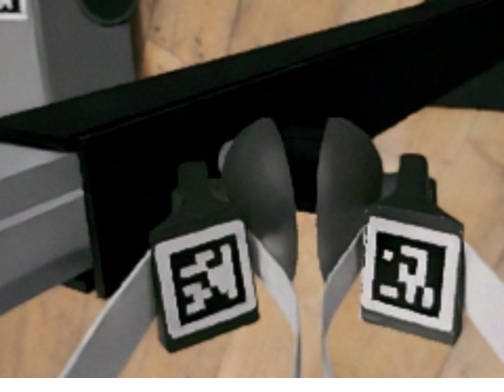

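Request:
execute_actions(actions=[{"r1": {"joints": {"gripper_m": 0.05}}, "r2": {"joints": {"lift_m": 0.705}}}], cameras=[])

Request:
execute_actions(actions=[{"r1": {"joints": {"lift_m": 0.553, "arm_m": 0.405}}}], cameras=["r1_wrist_camera"])

Request:
zoom_image(camera="r1_wrist_camera", region=[180, 150, 420, 330])

Scene clock: 1437.23 s.
r1.base_odometry: x=+2.699 y=-0.468 heading=-2.988 (m, m, rad; r1's odometry frame)
r1.turned_by_wheels: +0.000 (rad since the last result)
r1.turned_by_imu: +0.000 (rad since the last result)
r1.base_tilt: forward=+0.7 right=+0.3 (deg)
r1.lidar_m: 2.84 1.89 1.78 1.81 2.29 4.78 1.66 3.18 2.96 0.70 3.82 3.88
r1.head_depth_mm: 2582 2873 2397 1893 1567 1334 1187 / 2700 2942 2396 1960 1556 1342 1165 / 2780 3033 749 1717 1505 1331 1171 / 1289 1076 1643 1726 1583 1343 1175 / 3026 3305 2460 1881 1595 1361 1179 / 3292 3428 2464 1941 1600 1366 1181 / 3442 3440 2487 1948 1608 1365 1184
r1.base_status: not commanded
r1.joint_positions: lift_m=+0.559 arm_m=+0.403 wrist_yaw_rad=+0.001 wrist_pitch_rad=-1.007 wrist_roll_rad=+1.566 gripper_m=+0.050 head_pan_rad=-1.563 head_tilt_rad=-0.793
r1.joint_status: all done
r1.motor_effort: left_wheel=+1(0) right_wheel=-1(1) lift_m=+18(18) arm_m=+3(3) wrist_yaw_rad=-1(2) wrist_pitch_rad=+3(8) wrist_roll_rad=+3(3) gripper_m=+1(80) head_pan_rad=-3(3) head_tilt_rad=-3(4) (%)
r1.hand_pose: x=-0.0214 y=-0.6640 z=+0.4682 quat_wxyz=(+0.003, +0.001, -0.876, -0.483) (m; r1's base frame)
r1.wrist_depth_mm: - 960 751 620 551 485 424 / - - 788 676 561 493 436 / - 872 785 672 554 510 446 / - 812 735 274 562 512 458 / - 150 161 256 590 541 478 / 116 129 160 746 - 557 488 / 114 - 953 797 655 557 489
r2.base_odometry: x=-0.526 y=-0.421 heading=-1.722 (m, m, rad; r2's odometry frame)
r2.turned_by_wheels: +0.000 (rad since the last result)
r2.turned_by_imu: -0.001 (rad since the last result)
r2.base_tilt: forward=+0.0 right=+0.7 (deg)
r2.lidar_m: 2.70 1.82 1.68 1.71 2.17 3.38 3.43 3.28 3.03 0.63 3.90 2.22
r2.head_depth_mm: 2614 2884 2407 1873 1583 - - / 2731 2962 2403 1954 - 1298 1146 / 2883 3169 695 713 1472 1302 1156 / 2943 1392 954 1667 1557 1307 1149 / 3191 3048 2432 1855 1572 1333 1155 / 3347 3428 2479 1922 1580 1334 1159 / 3530 3490 2503 1934 1593 1333 1163
r2.base_status: not commanded
r2.joint_positions: lift_m=+0.705 arm_m=+0.249 wrist_yaw_rad=-0.010 wrist_pitch_rad=-0.064 wrist_roll_rad=-0.019 gripper_m=-0.011 head_pan_rad=-1.563 head_tilt_rad=-0.791
r2.joint_status: all done
r2.on_its_own: wrist_pitch_rad moved +0.062 toward your old target +0.000
r2.motor_effort: left_wheel=-5(5) right_wheel=+4(4) lift_m=+17(31) arm_m=+5(5) wrist_yaw_rad=+9(9) wrist_pitch_rad=+23(44) wrist_roll_rad=+0(0) gripper_m=-20(19) head_pan_rad=-3(3) head_tilt_rad=-6(6) (%)
r2.hand_pose: x=-0.0240 y=-0.6485 z=+0.8035 quat_wxyz=(+0.713, +0.020, -0.700, -0.026) (m; r2's base frame)
r2.wrist_depth_mm: - - - 111 112 - - / - - - 115 116 - - / - - - 119 121 - - / - - 152 124 126 - - / - 88 90 92 95 97 - / - - - 163 - - - / - - - 171 - - -
pictures: none
No camera images: the call's "cameras" was empty. Leave "cameras" out to get every camera's image.

Scene clock: 1437.93 s.
r1.base_odometry: x=+2.699 y=-0.468 heading=-2.988 (m, m, rad; r1's odometry frame)
r1.turned_by_wheels: +0.000 (rad since the last result)
r1.turned_by_imu: +0.000 (rad since the last result)
r1.base_tilt: forward=+0.6 right=+0.2 (deg)
r1.lidar_m: 2.85 1.89 1.78 1.80 2.29 4.78 1.67 3.19 2.96 0.70 3.80 3.89
r1.head_depth_mm: 2590 2857 2388 1888 1565 1332 1182 / 2713 2985 2396 1951 1565 1330 1170 / 2825 3036 749 1718 1505 1333 1167 / 1289 1074 859 1727 1580 1342 1175 / 3026 3322 2452 1873 1595 1361 1179 / 3264 3369 2469 1939 1601 1358 1181 / 3439 3448 2478 1944 1601 1364 1184
r1.base_status: not commanded
r1.joint_positions: lift_m=+0.553 arm_m=+0.405 wrist_yaw_rad=+0.001 wrist_pitch_rad=-1.013 wrist_roll_rad=+1.566 gripper_m=+0.050 head_pan_rad=-1.563 head_tilt_rad=-0.793
r1.joint_status: all done
r1.motor_effort: left_wheel=+1(1) right_wheel=+0(0) lift_m=+16(17) arm_m=+5(5) wrist_yaw_rad=-2(1) wrist_pitch_rad=+5(6) wrist_roll_rad=+3(3) gripper_m=+1(1) head_pan_rad=-3(3) head_tilt_rad=-4(4) (%)
r1.hand_pose: x=-0.0214 y=-0.6646 z=+0.4617 quat_wxyz=(+0.003, +0.001, -0.874, -0.485) (m; r1's base frame)
r1.wrist_depth_mm: - 924 740 641 546 476 427 / - 980 773 660 541 496 437 / - 835 772 666 545 512 443 / - 774 726 273 548 521 455 / - 150 160 268 586 533 469 / 113 127 154 740 - 543 477 / 113 - 950 791 645 535 495
r2.base_odometry: x=-0.526 y=-0.421 heading=-1.722 (m, m, rad; r2's odometry frame)
r2.turned_by_wheels: +0.000 (rad since the last result)
r2.turned_by_imu: +0.000 (rad since the last result)
r2.base_tilt: forward=+0.0 right=+0.7 (deg)
r2.lidar_m: 2.69 1.82 1.68 1.71 2.17 3.38 3.45 3.29 3.03 0.63 3.93 2.23
r2.head_depth_mm: 2640 2917 2397 1881 1577 - - / 2742 3039 2411 1955 - 1315 1142 / 2859 3143 695 713 1462 1297 1149 / 2994 1394 968 1671 1561 1298 1162 / 3136 3184 2453 1867 1565 1333 1156 / 3289 3465 2475 1929 1572 1333 1161 / 3581 3462 2504 1932 1582 1344 1163
r2.base_status: not commanded
r2.joint_positions: lift_m=+0.705 arm_m=+0.249 wrist_yaw_rad=-0.010 wrist_pitch_rad=-0.064 wrist_roll_rad=-0.019 gripper_m=-0.011 head_pan_rad=-1.563 head_tilt_rad=-0.791
r2.joint_status: not commanded
r2.motor_effort: left_wheel=-5(5) right_wheel=+4(4) lift_m=+17(17) arm_m=+5(4) wrist_yaw_rad=+10(9) wrist_pitch_rad=+22(22) wrist_roll_rad=+0(0) gripper_m=-19(19) head_pan_rad=-3(3) head_tilt_rad=-6(6) (%)
r2.hand_pose: x=-0.0240 y=-0.6485 z=+0.8035 quat_wxyz=(+0.713, +0.020, -0.700, -0.026) (m; r2's base frame)
r2.wrist_depth_mm: - - - 111 112 - - / - - - 116 116 - - / - - - 120 121 - - / - - 152 124 126 - - / - 88 90 92 95 98 - / - - - 163 - - - / - - - 172 - - -
pictures: r1_wrist_camera
Images, in order (width x height): r1_wrist_camera 644x364.

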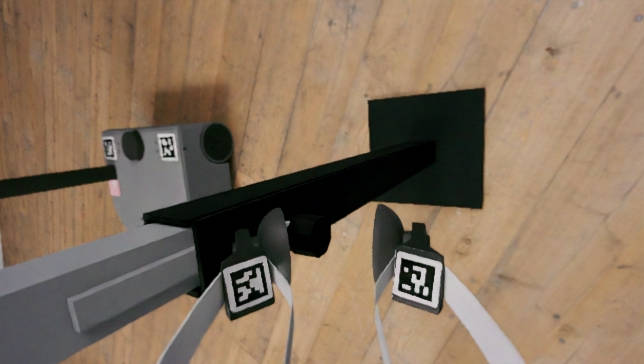

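Region (180, 150, 420, 330) of r1_wrist_camera's 644x364 image, scaled by 2.100; it fills the top 378 rows of this view, and the rest is white.

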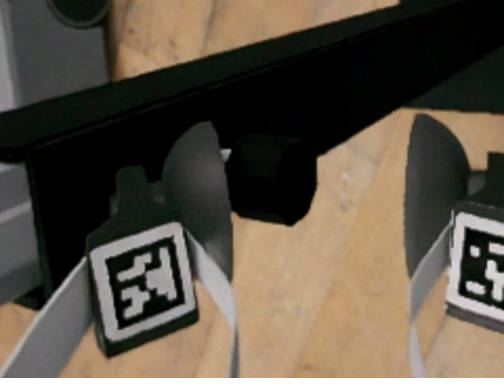

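Request:
execute_actions(actions=[{"r2": {"joints": {"lift_m": 0.724}}, "r1": {"joints": {"wrist_pitch_rad": -1.07, "arm_m": 0.4205, "lift_m": 0.562}}}], cameras=[])

Request:
execute_actions(actions=[{"r1": {"joints": {"wrist_pitch_rad": -1.14, "arm_m": 0.4367, "lift_m": 0.571}}}], cameras=["r1_wrist_camera"])

Request:
zoom_image(camera="r1_wrist_camera", region=[180, 150, 420, 330])

Scene clock: 1464.23 s.
r1.base_odometry: x=+2.699 y=-0.468 heading=-2.989 (m, m, rad; r1's odometry frame)
r1.turned_by_wheels: +0.000 (rad since the last result)
r1.turned_by_imu: +0.000 (rad since the last result)
r1.base_tilt: forward=+0.6 right=+0.2 (deg)
r1.lidar_m: 2.85 1.90 1.78 1.81 2.29 4.79 1.67 3.19 2.96 0.70 3.80 3.88
r1.head_depth_mm: 2606 2873 2389 1897 1562 1338 1183 / 2724 2969 2392 1954 1555 1340 1169 / 2803 2992 765 1718 1505 1327 1168 / 1271 1027 860 1737 1586 1337 1178 / 3052 3353 2447 1880 1591 1361 1180 / 3320 3441 2461 1931 1602 1361 1184 / 3489 3415 2487 1955 1613 1365 1190
r1.base_status: not commanded
r1.joint_positions: lift_m=+0.562 arm_m=+0.420 wrist_yaw_rad=+0.001 wrist_pitch_rad=-1.084 wrist_roll_rad=+1.566 gripper_m=+0.050 head_pan_rad=-1.563 head_tilt_rad=-0.793
r1.joint_status: all done
r1.motor_effort: left_wheel=+1(1) right_wheel=+0(0) lift_m=+20(29) arm_m=+8(9) wrist_yaw_rad=-1(2) wrist_pitch_rad=+6(7) wrist_roll_rad=+3(3) gripper_m=+1(1) head_pan_rad=-3(3) head_tilt_rad=-4(4) (%)
r1.hand_pose: x=-0.0214 y=-0.6633 z=+0.4629 quat_wxyz=(+0.003, +0.001, -0.857, -0.516) (m; r1's base frame)
r1.wrist_depth_mm: - 834 716 620 533 485 432 / - 873 725 630 549 497 445 / - 713 756 666 545 510 458 / - 707 746 275 562 524 465 / - 150 157 660 609 535 489 / 109 125 153 734 - 549 497 / 108 - 875 764 638 559 502
r2.base_odometry: x=-0.526 y=-0.421 heading=-1.722 (m, m, rad; r2's odometry frame)
r2.turned_by_wheels: +0.000 (rad since the last result)
r2.turned_by_imu: -0.001 (rad since the last result)
r2.base_tilt: forward=+0.0 right=+0.7 (deg)
r2.lidar_m: 2.70 1.81 1.69 1.71 2.17 3.37 3.45 3.28 3.03 0.63 3.93 2.22
r2.head_depth_mm: 2651 2909 2404 1896 1581 - - / 2785 3001 2414 1991 1476 1313 1134 / 2863 3124 693 - 1485 1297 1150 / 2993 1382 945 1671 1553 1295 1154 / 3163 3055 2456 1853 1569 1328 1157 / 3324 3424 2476 1900 1562 1333 1163 / 3508 3399 2492 1955 1578 1338 1158
r2.base_status: not commanded
r2.joint_positions: lift_m=+0.723 arm_m=+0.249 wrist_yaw_rad=-0.010 wrist_pitch_rad=-0.126 wrist_roll_rad=-0.019 gripper_m=-0.011 head_pan_rad=-1.563 head_tilt_rad=-0.791
r2.joint_status: all done
r2.on_its_own: wrist_pitch_rad is at rest, and its effort (+44) is outside its rest range (-20 to +32)
r2.motor_effort: left_wheel=-5(5) right_wheel=+4(5) lift_m=+32(33) arm_m=+4(4) wrist_yaw_rad=+10(9) wrist_pitch_rad=+44(45) wrist_roll_rad=+0(0) gripper_m=-19(20) head_pan_rad=-3(2) head_tilt_rad=-6(6) (%)
r2.hand_pose: x=-0.0240 y=-0.6455 z=+0.8059 quat_wxyz=(+0.712, +0.042, -0.699, -0.048) (m; r2's base frame)
r2.wrist_depth_mm: - - - 107 107 - - / - - - 112 113 - - / - - - 117 120 - - / - - 154 123 125 - - / - 99 101 103 105 107 - / - - - 89 89 - - / - - - 180 - - -
pictures: none
No camera images: the call's "cameras" was empty. Leave "cameras" out to get every camera's image.

Scene clock: 1465.20 s.
r1.base_odometry: x=+2.699 y=-0.468 heading=-2.989 (m, m, rad; r1's odometry frame)
r1.turned_by_wheels: +0.000 (rad since the last result)
r1.turned_by_imu: +0.000 (rad since the last result)
r1.base_tilt: forward=+0.6 right=+0.2 (deg)
r1.lidar_m: 2.85 1.89 1.78 1.81 2.29 4.78 1.66 3.17 2.96 0.70 3.81 3.89
r1.head_depth_mm: 2616 2864 2416 1890 1564 1346 1186 / 2701 2991 2388 1973 1537 1326 1167 / 2777 2969 763 1750 1506 1334 1169 / 1267 1032 861 1740 1589 1341 1176 / 3042 3321 2446 1871 1596 1359 1178 / 3295 3393 2477 1942 1596 1362 1182 / 3465 3473 2484 1952 1613 1366 1181
r1.base_status: not commanded
r1.joint_positions: lift_m=+0.571 arm_m=+0.436 wrist_yaw_rad=+0.001 wrist_pitch_rad=-1.154 wrist_roll_rad=+1.566 gripper_m=+0.050 head_pan_rad=-1.563 head_tilt_rad=-0.793
r1.joint_status: all done
r1.motor_effort: left_wheel=+1(1) right_wheel=+1(1) lift_m=+18(25) arm_m=+9(9) wrist_yaw_rad=-1(1) wrist_pitch_rad=+6(7) wrist_roll_rad=+3(3) gripper_m=+1(1) head_pan_rad=-3(4) head_tilt_rad=-4(4) (%)
r1.hand_pose: x=-0.0215 y=-0.6624 z=+0.4657 quat_wxyz=(+0.003, +0.001, -0.838, -0.546) (m; r1's base frame)
r1.wrist_depth_mm: 922 805 688 607 548 496 457 / 963 820 700 627 550 504 461 / - 722 709 635 564 534 471 / 764 696 715 299 572 534 481 / - 149 156 642 593 552 499 / 109 121 151 698 - 550 506 / 105 936 845 726 660 566 524
r2.base_odometry: x=-0.526 y=-0.421 heading=-1.722 (m, m, rad; r2's odometry frame)
r2.turned_by_wheels: +0.000 (rad since the last result)
r2.turned_by_imu: +0.000 (rad since the last result)
r2.base_tilt: forward=+0.0 right=+0.7 (deg)
r2.lidar_m: 2.70 1.81 1.69 1.71 2.16 3.38 3.44 3.28 3.03 0.63 3.91 2.22
r2.head_depth_mm: 2631 2876 2371 1870 1587 - - / 2770 2982 2408 1995 1473 1317 1147 / 2897 3138 692 - 1484 1291 1145 / 3007 1380 904 1683 1558 1303 1152 / 3171 3194 2442 1860 1554 1334 1160 / 3317 3383 2476 1933 1572 1334 1164 / 3530 3538 2490 1930 1577 1335 1166
r2.base_status: not commanded
r2.joint_positions: lift_m=+0.723 arm_m=+0.249 wrist_yaw_rad=-0.010 wrist_pitch_rad=-0.126 wrist_roll_rad=-0.019 gripper_m=-0.011 head_pan_rad=-1.563 head_tilt_rad=-0.791
r2.joint_status: not commanded
r2.on_its_own: wrist_pitch_rad is at rest, and its effort (+44) is outside its rest range (-20 to +32)
r2.motor_effort: left_wheel=-5(5) right_wheel=+4(4) lift_m=+32(32) arm_m=+4(4) wrist_yaw_rad=+9(9) wrist_pitch_rad=+44(44) wrist_roll_rad=+0(0) gripper_m=-19(19) head_pan_rad=-3(3) head_tilt_rad=-6(7) (%)
r2.hand_pose: x=-0.0240 y=-0.6455 z=+0.8059 quat_wxyz=(+0.712, +0.042, -0.699, -0.048) (m; r2's base frame)
r2.wrist_depth_mm: - - - 106 108 - - / - - - 112 112 - - / - - - 117 119 - - / - - 153 123 125 - - / - 99 101 103 105 107 - / - - - 89 89 - - / - - - 180 - - -
pictures: r1_wrist_camera
Images, in order (width x height): r1_wrist_camera 644x364.

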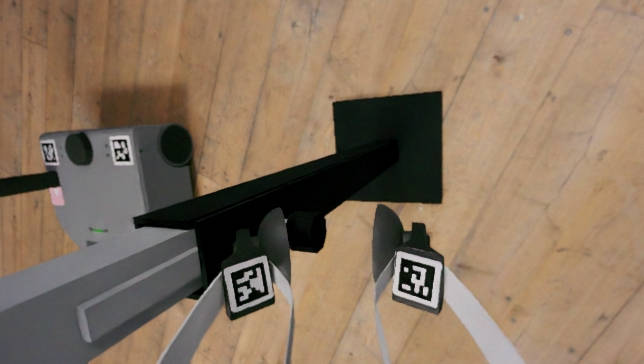

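Region (180, 150, 420, 330) of r1_wrist_camera's 644x364 image, scaled by 2.100; it fills the top 378 rows of this view, and the rest is white.

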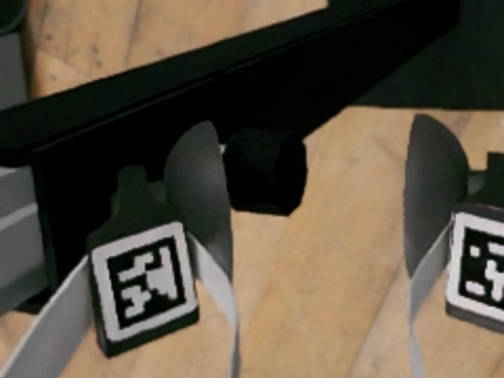

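Request:
execute_actions(actions=[{"r1": {"joints": {"wrist_pitch_rad": -1.21, "arm_m": 0.4536, "lift_m": 0.5785}}}], cameras=[])

Request:
execute_actions(actions=[{"r1": {"joints": {"wrist_pitch_rad": -1.28, "arm_m": 0.4709, "lift_m": 0.585}}}], cameras=["r1_wrist_camera"])

Request:
zoom_image(camera="r1_wrist_camera", region=[180, 150, 420, 330])

Scene clock: 1476.87 s.
r1.base_odometry: x=+2.699 y=-0.468 heading=-2.989 (m, m, rad; r1's odometry frame)
r1.turned_by_wheels: +0.000 (rad since the last result)
r1.turned_by_imu: +0.000 (rad since the last result)
r1.base_tilt: forward=+0.6 right=+0.2 (deg)
r1.lidar_m: 2.84 1.90 1.78 1.81 2.29 4.79 1.67 3.17 2.96 0.70 3.79 3.88
r1.head_depth_mm: 2617 2855 2389 1893 1563 1338 1185 / 2709 2975 2399 1990 1535 1314 1167 / 2797 2970 765 - 1500 1337 1168 / 1266 1029 858 1728 1588 1341 1173 / 3042 3356 2448 1878 1599 1353 1175 / 3307 3384 2475 1947 1607 1356 1181 / 3461 3422 2469 1947 1612 1368 1184
r1.base_status: not commanded
r1.joint_positions: lift_m=+0.579 arm_m=+0.453 wrist_yaw_rad=+0.001 wrist_pitch_rad=-1.225 wrist_roll_rad=+1.566 gripper_m=+0.050 head_pan_rad=-1.563 head_tilt_rad=-0.793
r1.joint_status: all done
r1.motor_effort: left_wheel=+0(0) right_wheel=+1(1) lift_m=+18(22) arm_m=+8(8) wrist_yaw_rad=-1(2) wrist_pitch_rad=+7(7) wrist_roll_rad=+3(3) gripper_m=+2(2) head_pan_rad=-3(3) head_tilt_rad=-3(4) (%)
r1.hand_pose: x=-0.0215 y=-0.6618 z=+0.4680 quat_wxyz=(+0.002, +0.001, -0.818, -0.575) (m; r1's base frame)
r1.wrist_depth_mm: 829 739 649 595 543 504 473 / 866 744 682 621 551 519 485 / 834 746 682 615 572 530 498 / 697 682 697 332 585 548 501 / 736 148 156 658 589 553 523 / 109 116 148 690 - 577 534 / 100 849 788 727 648 585 546
r2.base_odometry: x=-0.526 y=-0.421 heading=-1.722 (m, m, rad; r2's odometry frame)
r2.turned_by_wheels: +0.000 (rad since the last result)
r2.turned_by_imu: -0.001 (rad since the last result)
r2.base_tilt: forward=+0.0 right=+0.8 (deg)
r2.lidar_m: 2.70 1.81 1.68 1.71 2.17 3.39 3.44 3.27 3.02 0.63 3.91 2.22
r2.head_depth_mm: 2631 2913 2401 1887 1582 - - / 2755 2978 2426 1993 1477 1316 1145 / 2868 3157 694 - 1485 1293 1145 / 2974 1372 887 1672 1569 1301 1157 / 3162 3056 2459 1860 1575 1329 1159 / 3325 3405 2477 1941 1568 1333 1156 / 3489 3446 2470 1933 1589 1347 1161
r2.base_status: not commanded
r2.joint_positions: lift_m=+0.723 arm_m=+0.249 wrist_yaw_rad=-0.010 wrist_pitch_rad=-0.126 wrist_roll_rad=-0.019 gripper_m=-0.011 head_pan_rad=-1.563 head_tilt_rad=-0.791
r2.joint_status: not commanded
r2.on_its_own: wrist_pitch_rad is at rest, and its effort (+44) is outside its rest range (-20 to +32)
r2.motor_effort: left_wheel=-5(5) right_wheel=+4(4) lift_m=+33(32) arm_m=+4(5) wrist_yaw_rad=+9(10) wrist_pitch_rad=+44(44) wrist_roll_rad=+0(0) gripper_m=-19(19) head_pan_rad=-3(2) head_tilt_rad=-6(6) (%)
r2.hand_pose: x=-0.0240 y=-0.6455 z=+0.8059 quat_wxyz=(+0.712, +0.042, -0.699, -0.048) (m; r2's base frame)
r2.wrist_depth_mm: - - - 106 107 - - / - - - 111 113 - - / - - - 117 119 - - / - - 154 122 125 - - / - 99 101 103 105 107 - / - - - 89 89 - - / - - - 180 - - -
pictures: none
No camera images: the call's "cameras" was empty. Leave "cameras" out to get every camera's image.

Scene clock: 1477.87 s.
r1.base_odometry: x=+2.699 y=-0.468 heading=-2.989 (m, m, rad; r1's odometry frame)
r1.turned_by_wheels: +0.000 (rad since the last result)
r1.turned_by_imu: +0.000 (rad since the last result)
r1.base_tilt: forward=+0.6 right=+0.2 (deg)
r1.lidar_m: 2.85 1.90 1.78 1.81 2.30 4.79 1.67 3.19 2.97 0.70 3.78 3.89
r1.head_depth_mm: 2614 2861 2391 1898 1567 1349 1180 / 2729 2992 2393 1954 1578 1315 1159 / 2778 2973 764 - 1508 1337 1173 / 1272 1029 862 1736 1587 1341 1170 / 3057 3340 2448 1881 1594 1354 1179 / 3244 3391 2471 1937 1603 1358 1184 / 3471 3450 2480 1945 1613 1363 1187
r1.base_status: not commanded
r1.joint_positions: lift_m=+0.585 arm_m=+0.470 wrist_yaw_rad=+0.001 wrist_pitch_rad=-1.295 wrist_roll_rad=+1.566 gripper_m=+0.050 head_pan_rad=-1.563 head_tilt_rad=-0.793
r1.joint_status: all done
r1.motor_effort: left_wheel=+0(0) right_wheel=+0(1) lift_m=+19(25) arm_m=+7(8) wrist_yaw_rad=-2(1) wrist_pitch_rad=+6(7) wrist_roll_rad=+3(3) gripper_m=+2(1) head_pan_rad=-3(3) head_tilt_rad=-4(5) (%)
r1.hand_pose: x=-0.0215 y=-0.6616 z=+0.4706 quat_wxyz=(+0.002, +0.001, -0.797, -0.604) (m; r1's base frame)
r1.wrist_depth_mm: 744 695 634 590 543 508 482 / 762 700 642 609 562 520 495 / 759 703 674 606 574 534 508 / 617 706 669 347 602 551 525 / 644 146 155 655 604 585 544 / 112 116 145 681 - 583 552 / 96 111 798 715 651 611 566
r2.base_odometry: x=-0.526 y=-0.421 heading=-1.722 (m, m, rad; r2's odometry frame)
r2.turned_by_wheels: +0.000 (rad since the last result)
r2.turned_by_imu: +0.000 (rad since the last result)
r2.base_tilt: forward=+0.0 right=+0.8 (deg)
r2.lidar_m: 2.70 1.82 1.68 1.71 2.18 3.39 3.43 3.29 3.03 0.63 3.92 2.22
r2.head_depth_mm: 2657 2916 2402 1892 1592 - - / 2764 2988 2396 1990 1482 1326 1150 / 2894 3147 694 - 1487 1294 1155 / 2949 1376 907 1677 1567 1294 1151 / 3188 3102 2452 1851 1572 1333 1159 / 3290 3497 2471 1932 1583 1326 1160 / 3519 3475 2466 1937 1580 1334 1162
r2.base_status: not commanded
r2.joint_positions: lift_m=+0.723 arm_m=+0.249 wrist_yaw_rad=-0.010 wrist_pitch_rad=-0.126 wrist_roll_rad=-0.019 gripper_m=-0.011 head_pan_rad=-1.563 head_tilt_rad=-0.791
r2.joint_status: not commanded
r2.on_its_own: wrist_pitch_rad is at rest, and its effort (+45) is outside its rest range (-20 to +32)
r2.motor_effort: left_wheel=-4(5) right_wheel=+5(4) lift_m=+32(32) arm_m=+4(5) wrist_yaw_rad=+10(9) wrist_pitch_rad=+45(44) wrist_roll_rad=+0(0) gripper_m=-19(19) head_pan_rad=-3(3) head_tilt_rad=-6(6) (%)
r2.hand_pose: x=-0.0240 y=-0.6455 z=+0.8059 quat_wxyz=(+0.712, +0.042, -0.699, -0.048) (m; r2's base frame)
r2.wrist_depth_mm: - - - 107 108 - - / - - - 111 113 - - / - - - 117 119 - - / - - 153 123 126 - - / - 99 101 103 105 107 - / - - - 89 89 - - / - - - 180 - - -
pictures: r1_wrist_camera
Images, in order (width x height): r1_wrist_camera 644x364.

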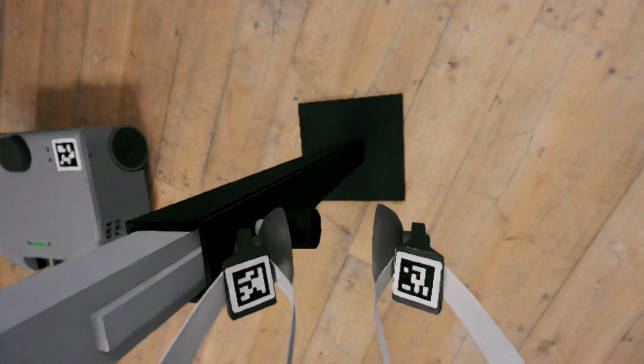

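Region (180, 150, 420, 330) of r1_wrist_camera's 644x364 image, scaled by 2.100; it fills the top 378 rows of this view, and the rest is white.

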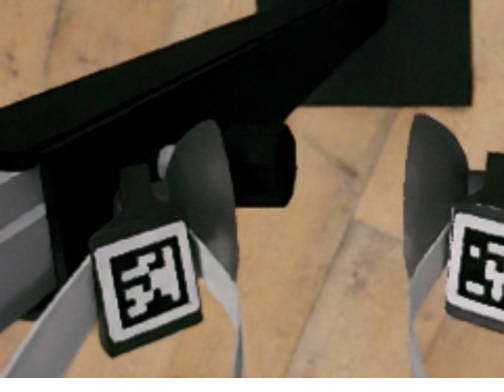

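Request:
execute_actions(actions=[{"r1": {"joints": {"gripper_m": 0.0, "wrist_pitch_rad": -1.32}}}], cameras=["r1_wrist_camera"])

Request:
zoom_image(camera="r1_wrist_camera", region=[180, 150, 420, 330])

Scene clock: 1492.33 s.
r1.base_odometry: x=+2.699 y=-0.468 heading=-2.989 (m, m, rad; r1's odometry frame)
r1.turned_by_wheels: +0.000 (rad since the last result)
r1.turned_by_imu: +0.000 (rad since the last result)
r1.base_tilt: forward=+0.6 right=+0.3 (deg)
r1.lidar_m: 2.85 1.90 1.78 1.81 2.30 4.79 1.67 3.17 2.97 0.70 3.83 3.90
r1.head_depth_mm: 2596 2874 2385 1891 1570 1346 1179 / 2717 2965 2396 1954 1572 1316 1156 / 2793 2961 765 - 1520 1337 1171 / 1274 1029 861 1740 1584 1345 1174 / 3034 3311 2455 1867 1597 1358 1179 / 3299 3385 2470 1937 1598 1357 1181 / 3478 3426 2486 1950 1605 1371 1187
r1.base_status: not commanded
r1.joint_positions: lift_m=+0.585 arm_m=+0.471 wrist_yaw_rad=+0.001 wrist_pitch_rad=-1.260 wrist_roll_rad=+1.566 gripper_m=+0.000 head_pan_rad=-1.563 head_tilt_rad=-0.793
r1.joint_status: wrist_pitch_rad off_target (ended at -1.260, target -1.320); the others done
r1.on_its_own: wrist_pitch_rad is at rest, and its effort (-27) is outside its rest range (-20 to +32)
r1.motor_effort: left_wheel=+0(0) right_wheel=+1(0) lift_m=+19(19) arm_m=+2(7) wrist_yaw_rad=-1(1) wrist_pitch_rad=-27(29) wrist_roll_rad=+3(3) gripper_m=-9(86) head_pan_rad=-3(3) head_tilt_rad=-4(4) (%)
r1.hand_pose: x=-0.0215 y=-0.6708 z=+0.4724 quat_wxyz=(+0.002, +0.001, -0.808, -0.590) (m; r1's base frame)
r1.wrist_depth_mm: 771 712 642 597 548 511 478 / 822 732 677 608 567 517 491 / 822 725 675 617 570 539 501 / 663 695 709 312 595 562 514 / 703 162 149 187 611 572 526 / 750 108 140 714 618 587 539 / 89 102 793 724 678 597 563
r2.base_odometry: x=-0.526 y=-0.421 heading=-1.722 (m, m, rad; r2's odometry frame)
r2.turned_by_wheels: +0.000 (rad since the last result)
r2.turned_by_imu: -0.001 (rad since the last result)
r2.base_tilt: forward=+0.0 right=+0.8 (deg)
r2.lidar_m: 2.69 1.82 1.69 1.71 2.17 3.39 3.44 3.28 3.02 0.63 3.92 2.22
r2.head_depth_mm: 2645 2892 2404 1895 1586 - - / 2769 2988 2389 1956 1482 1312 1151 / 2861 3131 693 - 1486 1295 1148 / 2965 1371 907 1667 1560 1311 1151 / 3174 3060 2438 1866 1583 1326 1151 / 3305 3396 2456 1928 1571 1341 1162 / 3502 3430 2502 1916 1576 1339 1167
r2.base_status: not commanded
r2.joint_positions: lift_m=+0.723 arm_m=+0.249 wrist_yaw_rad=-0.010 wrist_pitch_rad=-0.126 wrist_roll_rad=-0.019 gripper_m=-0.011 head_pan_rad=-1.563 head_tilt_rad=-0.791
r2.joint_status: not commanded
r2.on_its_own: wrist_pitch_rad is at rest, and its effort (+44) is outside its rest range (-20 to +32)
r2.motor_effort: left_wheel=-5(5) right_wheel=+4(4) lift_m=+32(32) arm_m=+4(4) wrist_yaw_rad=+9(9) wrist_pitch_rad=+44(44) wrist_roll_rad=+0(0) gripper_m=-19(19) head_pan_rad=-3(2) head_tilt_rad=-6(6) (%)
r2.hand_pose: x=-0.0240 y=-0.6455 z=+0.8059 quat_wxyz=(+0.712, +0.042, -0.699, -0.048) (m; r2's base frame)
r2.wrist_depth_mm: - - - 107 108 - - / - - - 111 112 - - / - - - 117 119 - - / - - 154 123 125 - - / - 99 101 103 105 107 - / - - - 89 90 - - / - - - 181 - - -
pictures: r1_wrist_camera
Images, in order (width x height): r1_wrist_camera 644x364.

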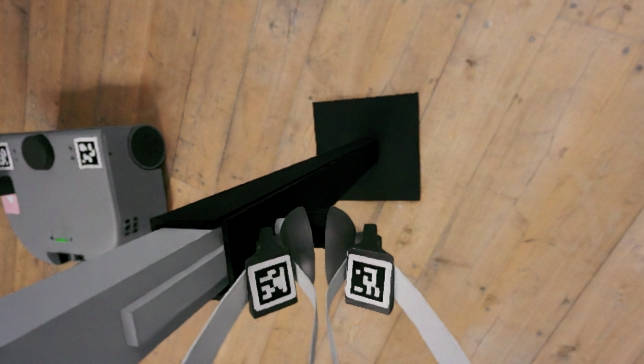

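Region (180, 150, 420, 330) of r1_wrist_camera's 644x364 image, scaled by 2.100; it fills the top 378 rows of this view, and the rest is white.

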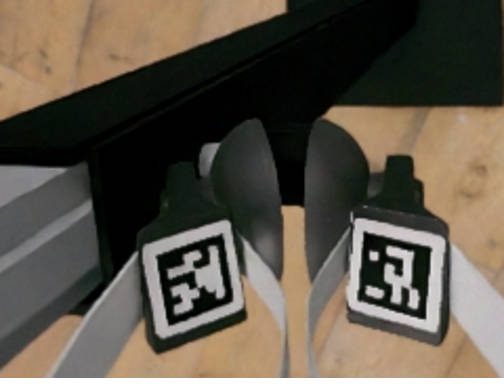

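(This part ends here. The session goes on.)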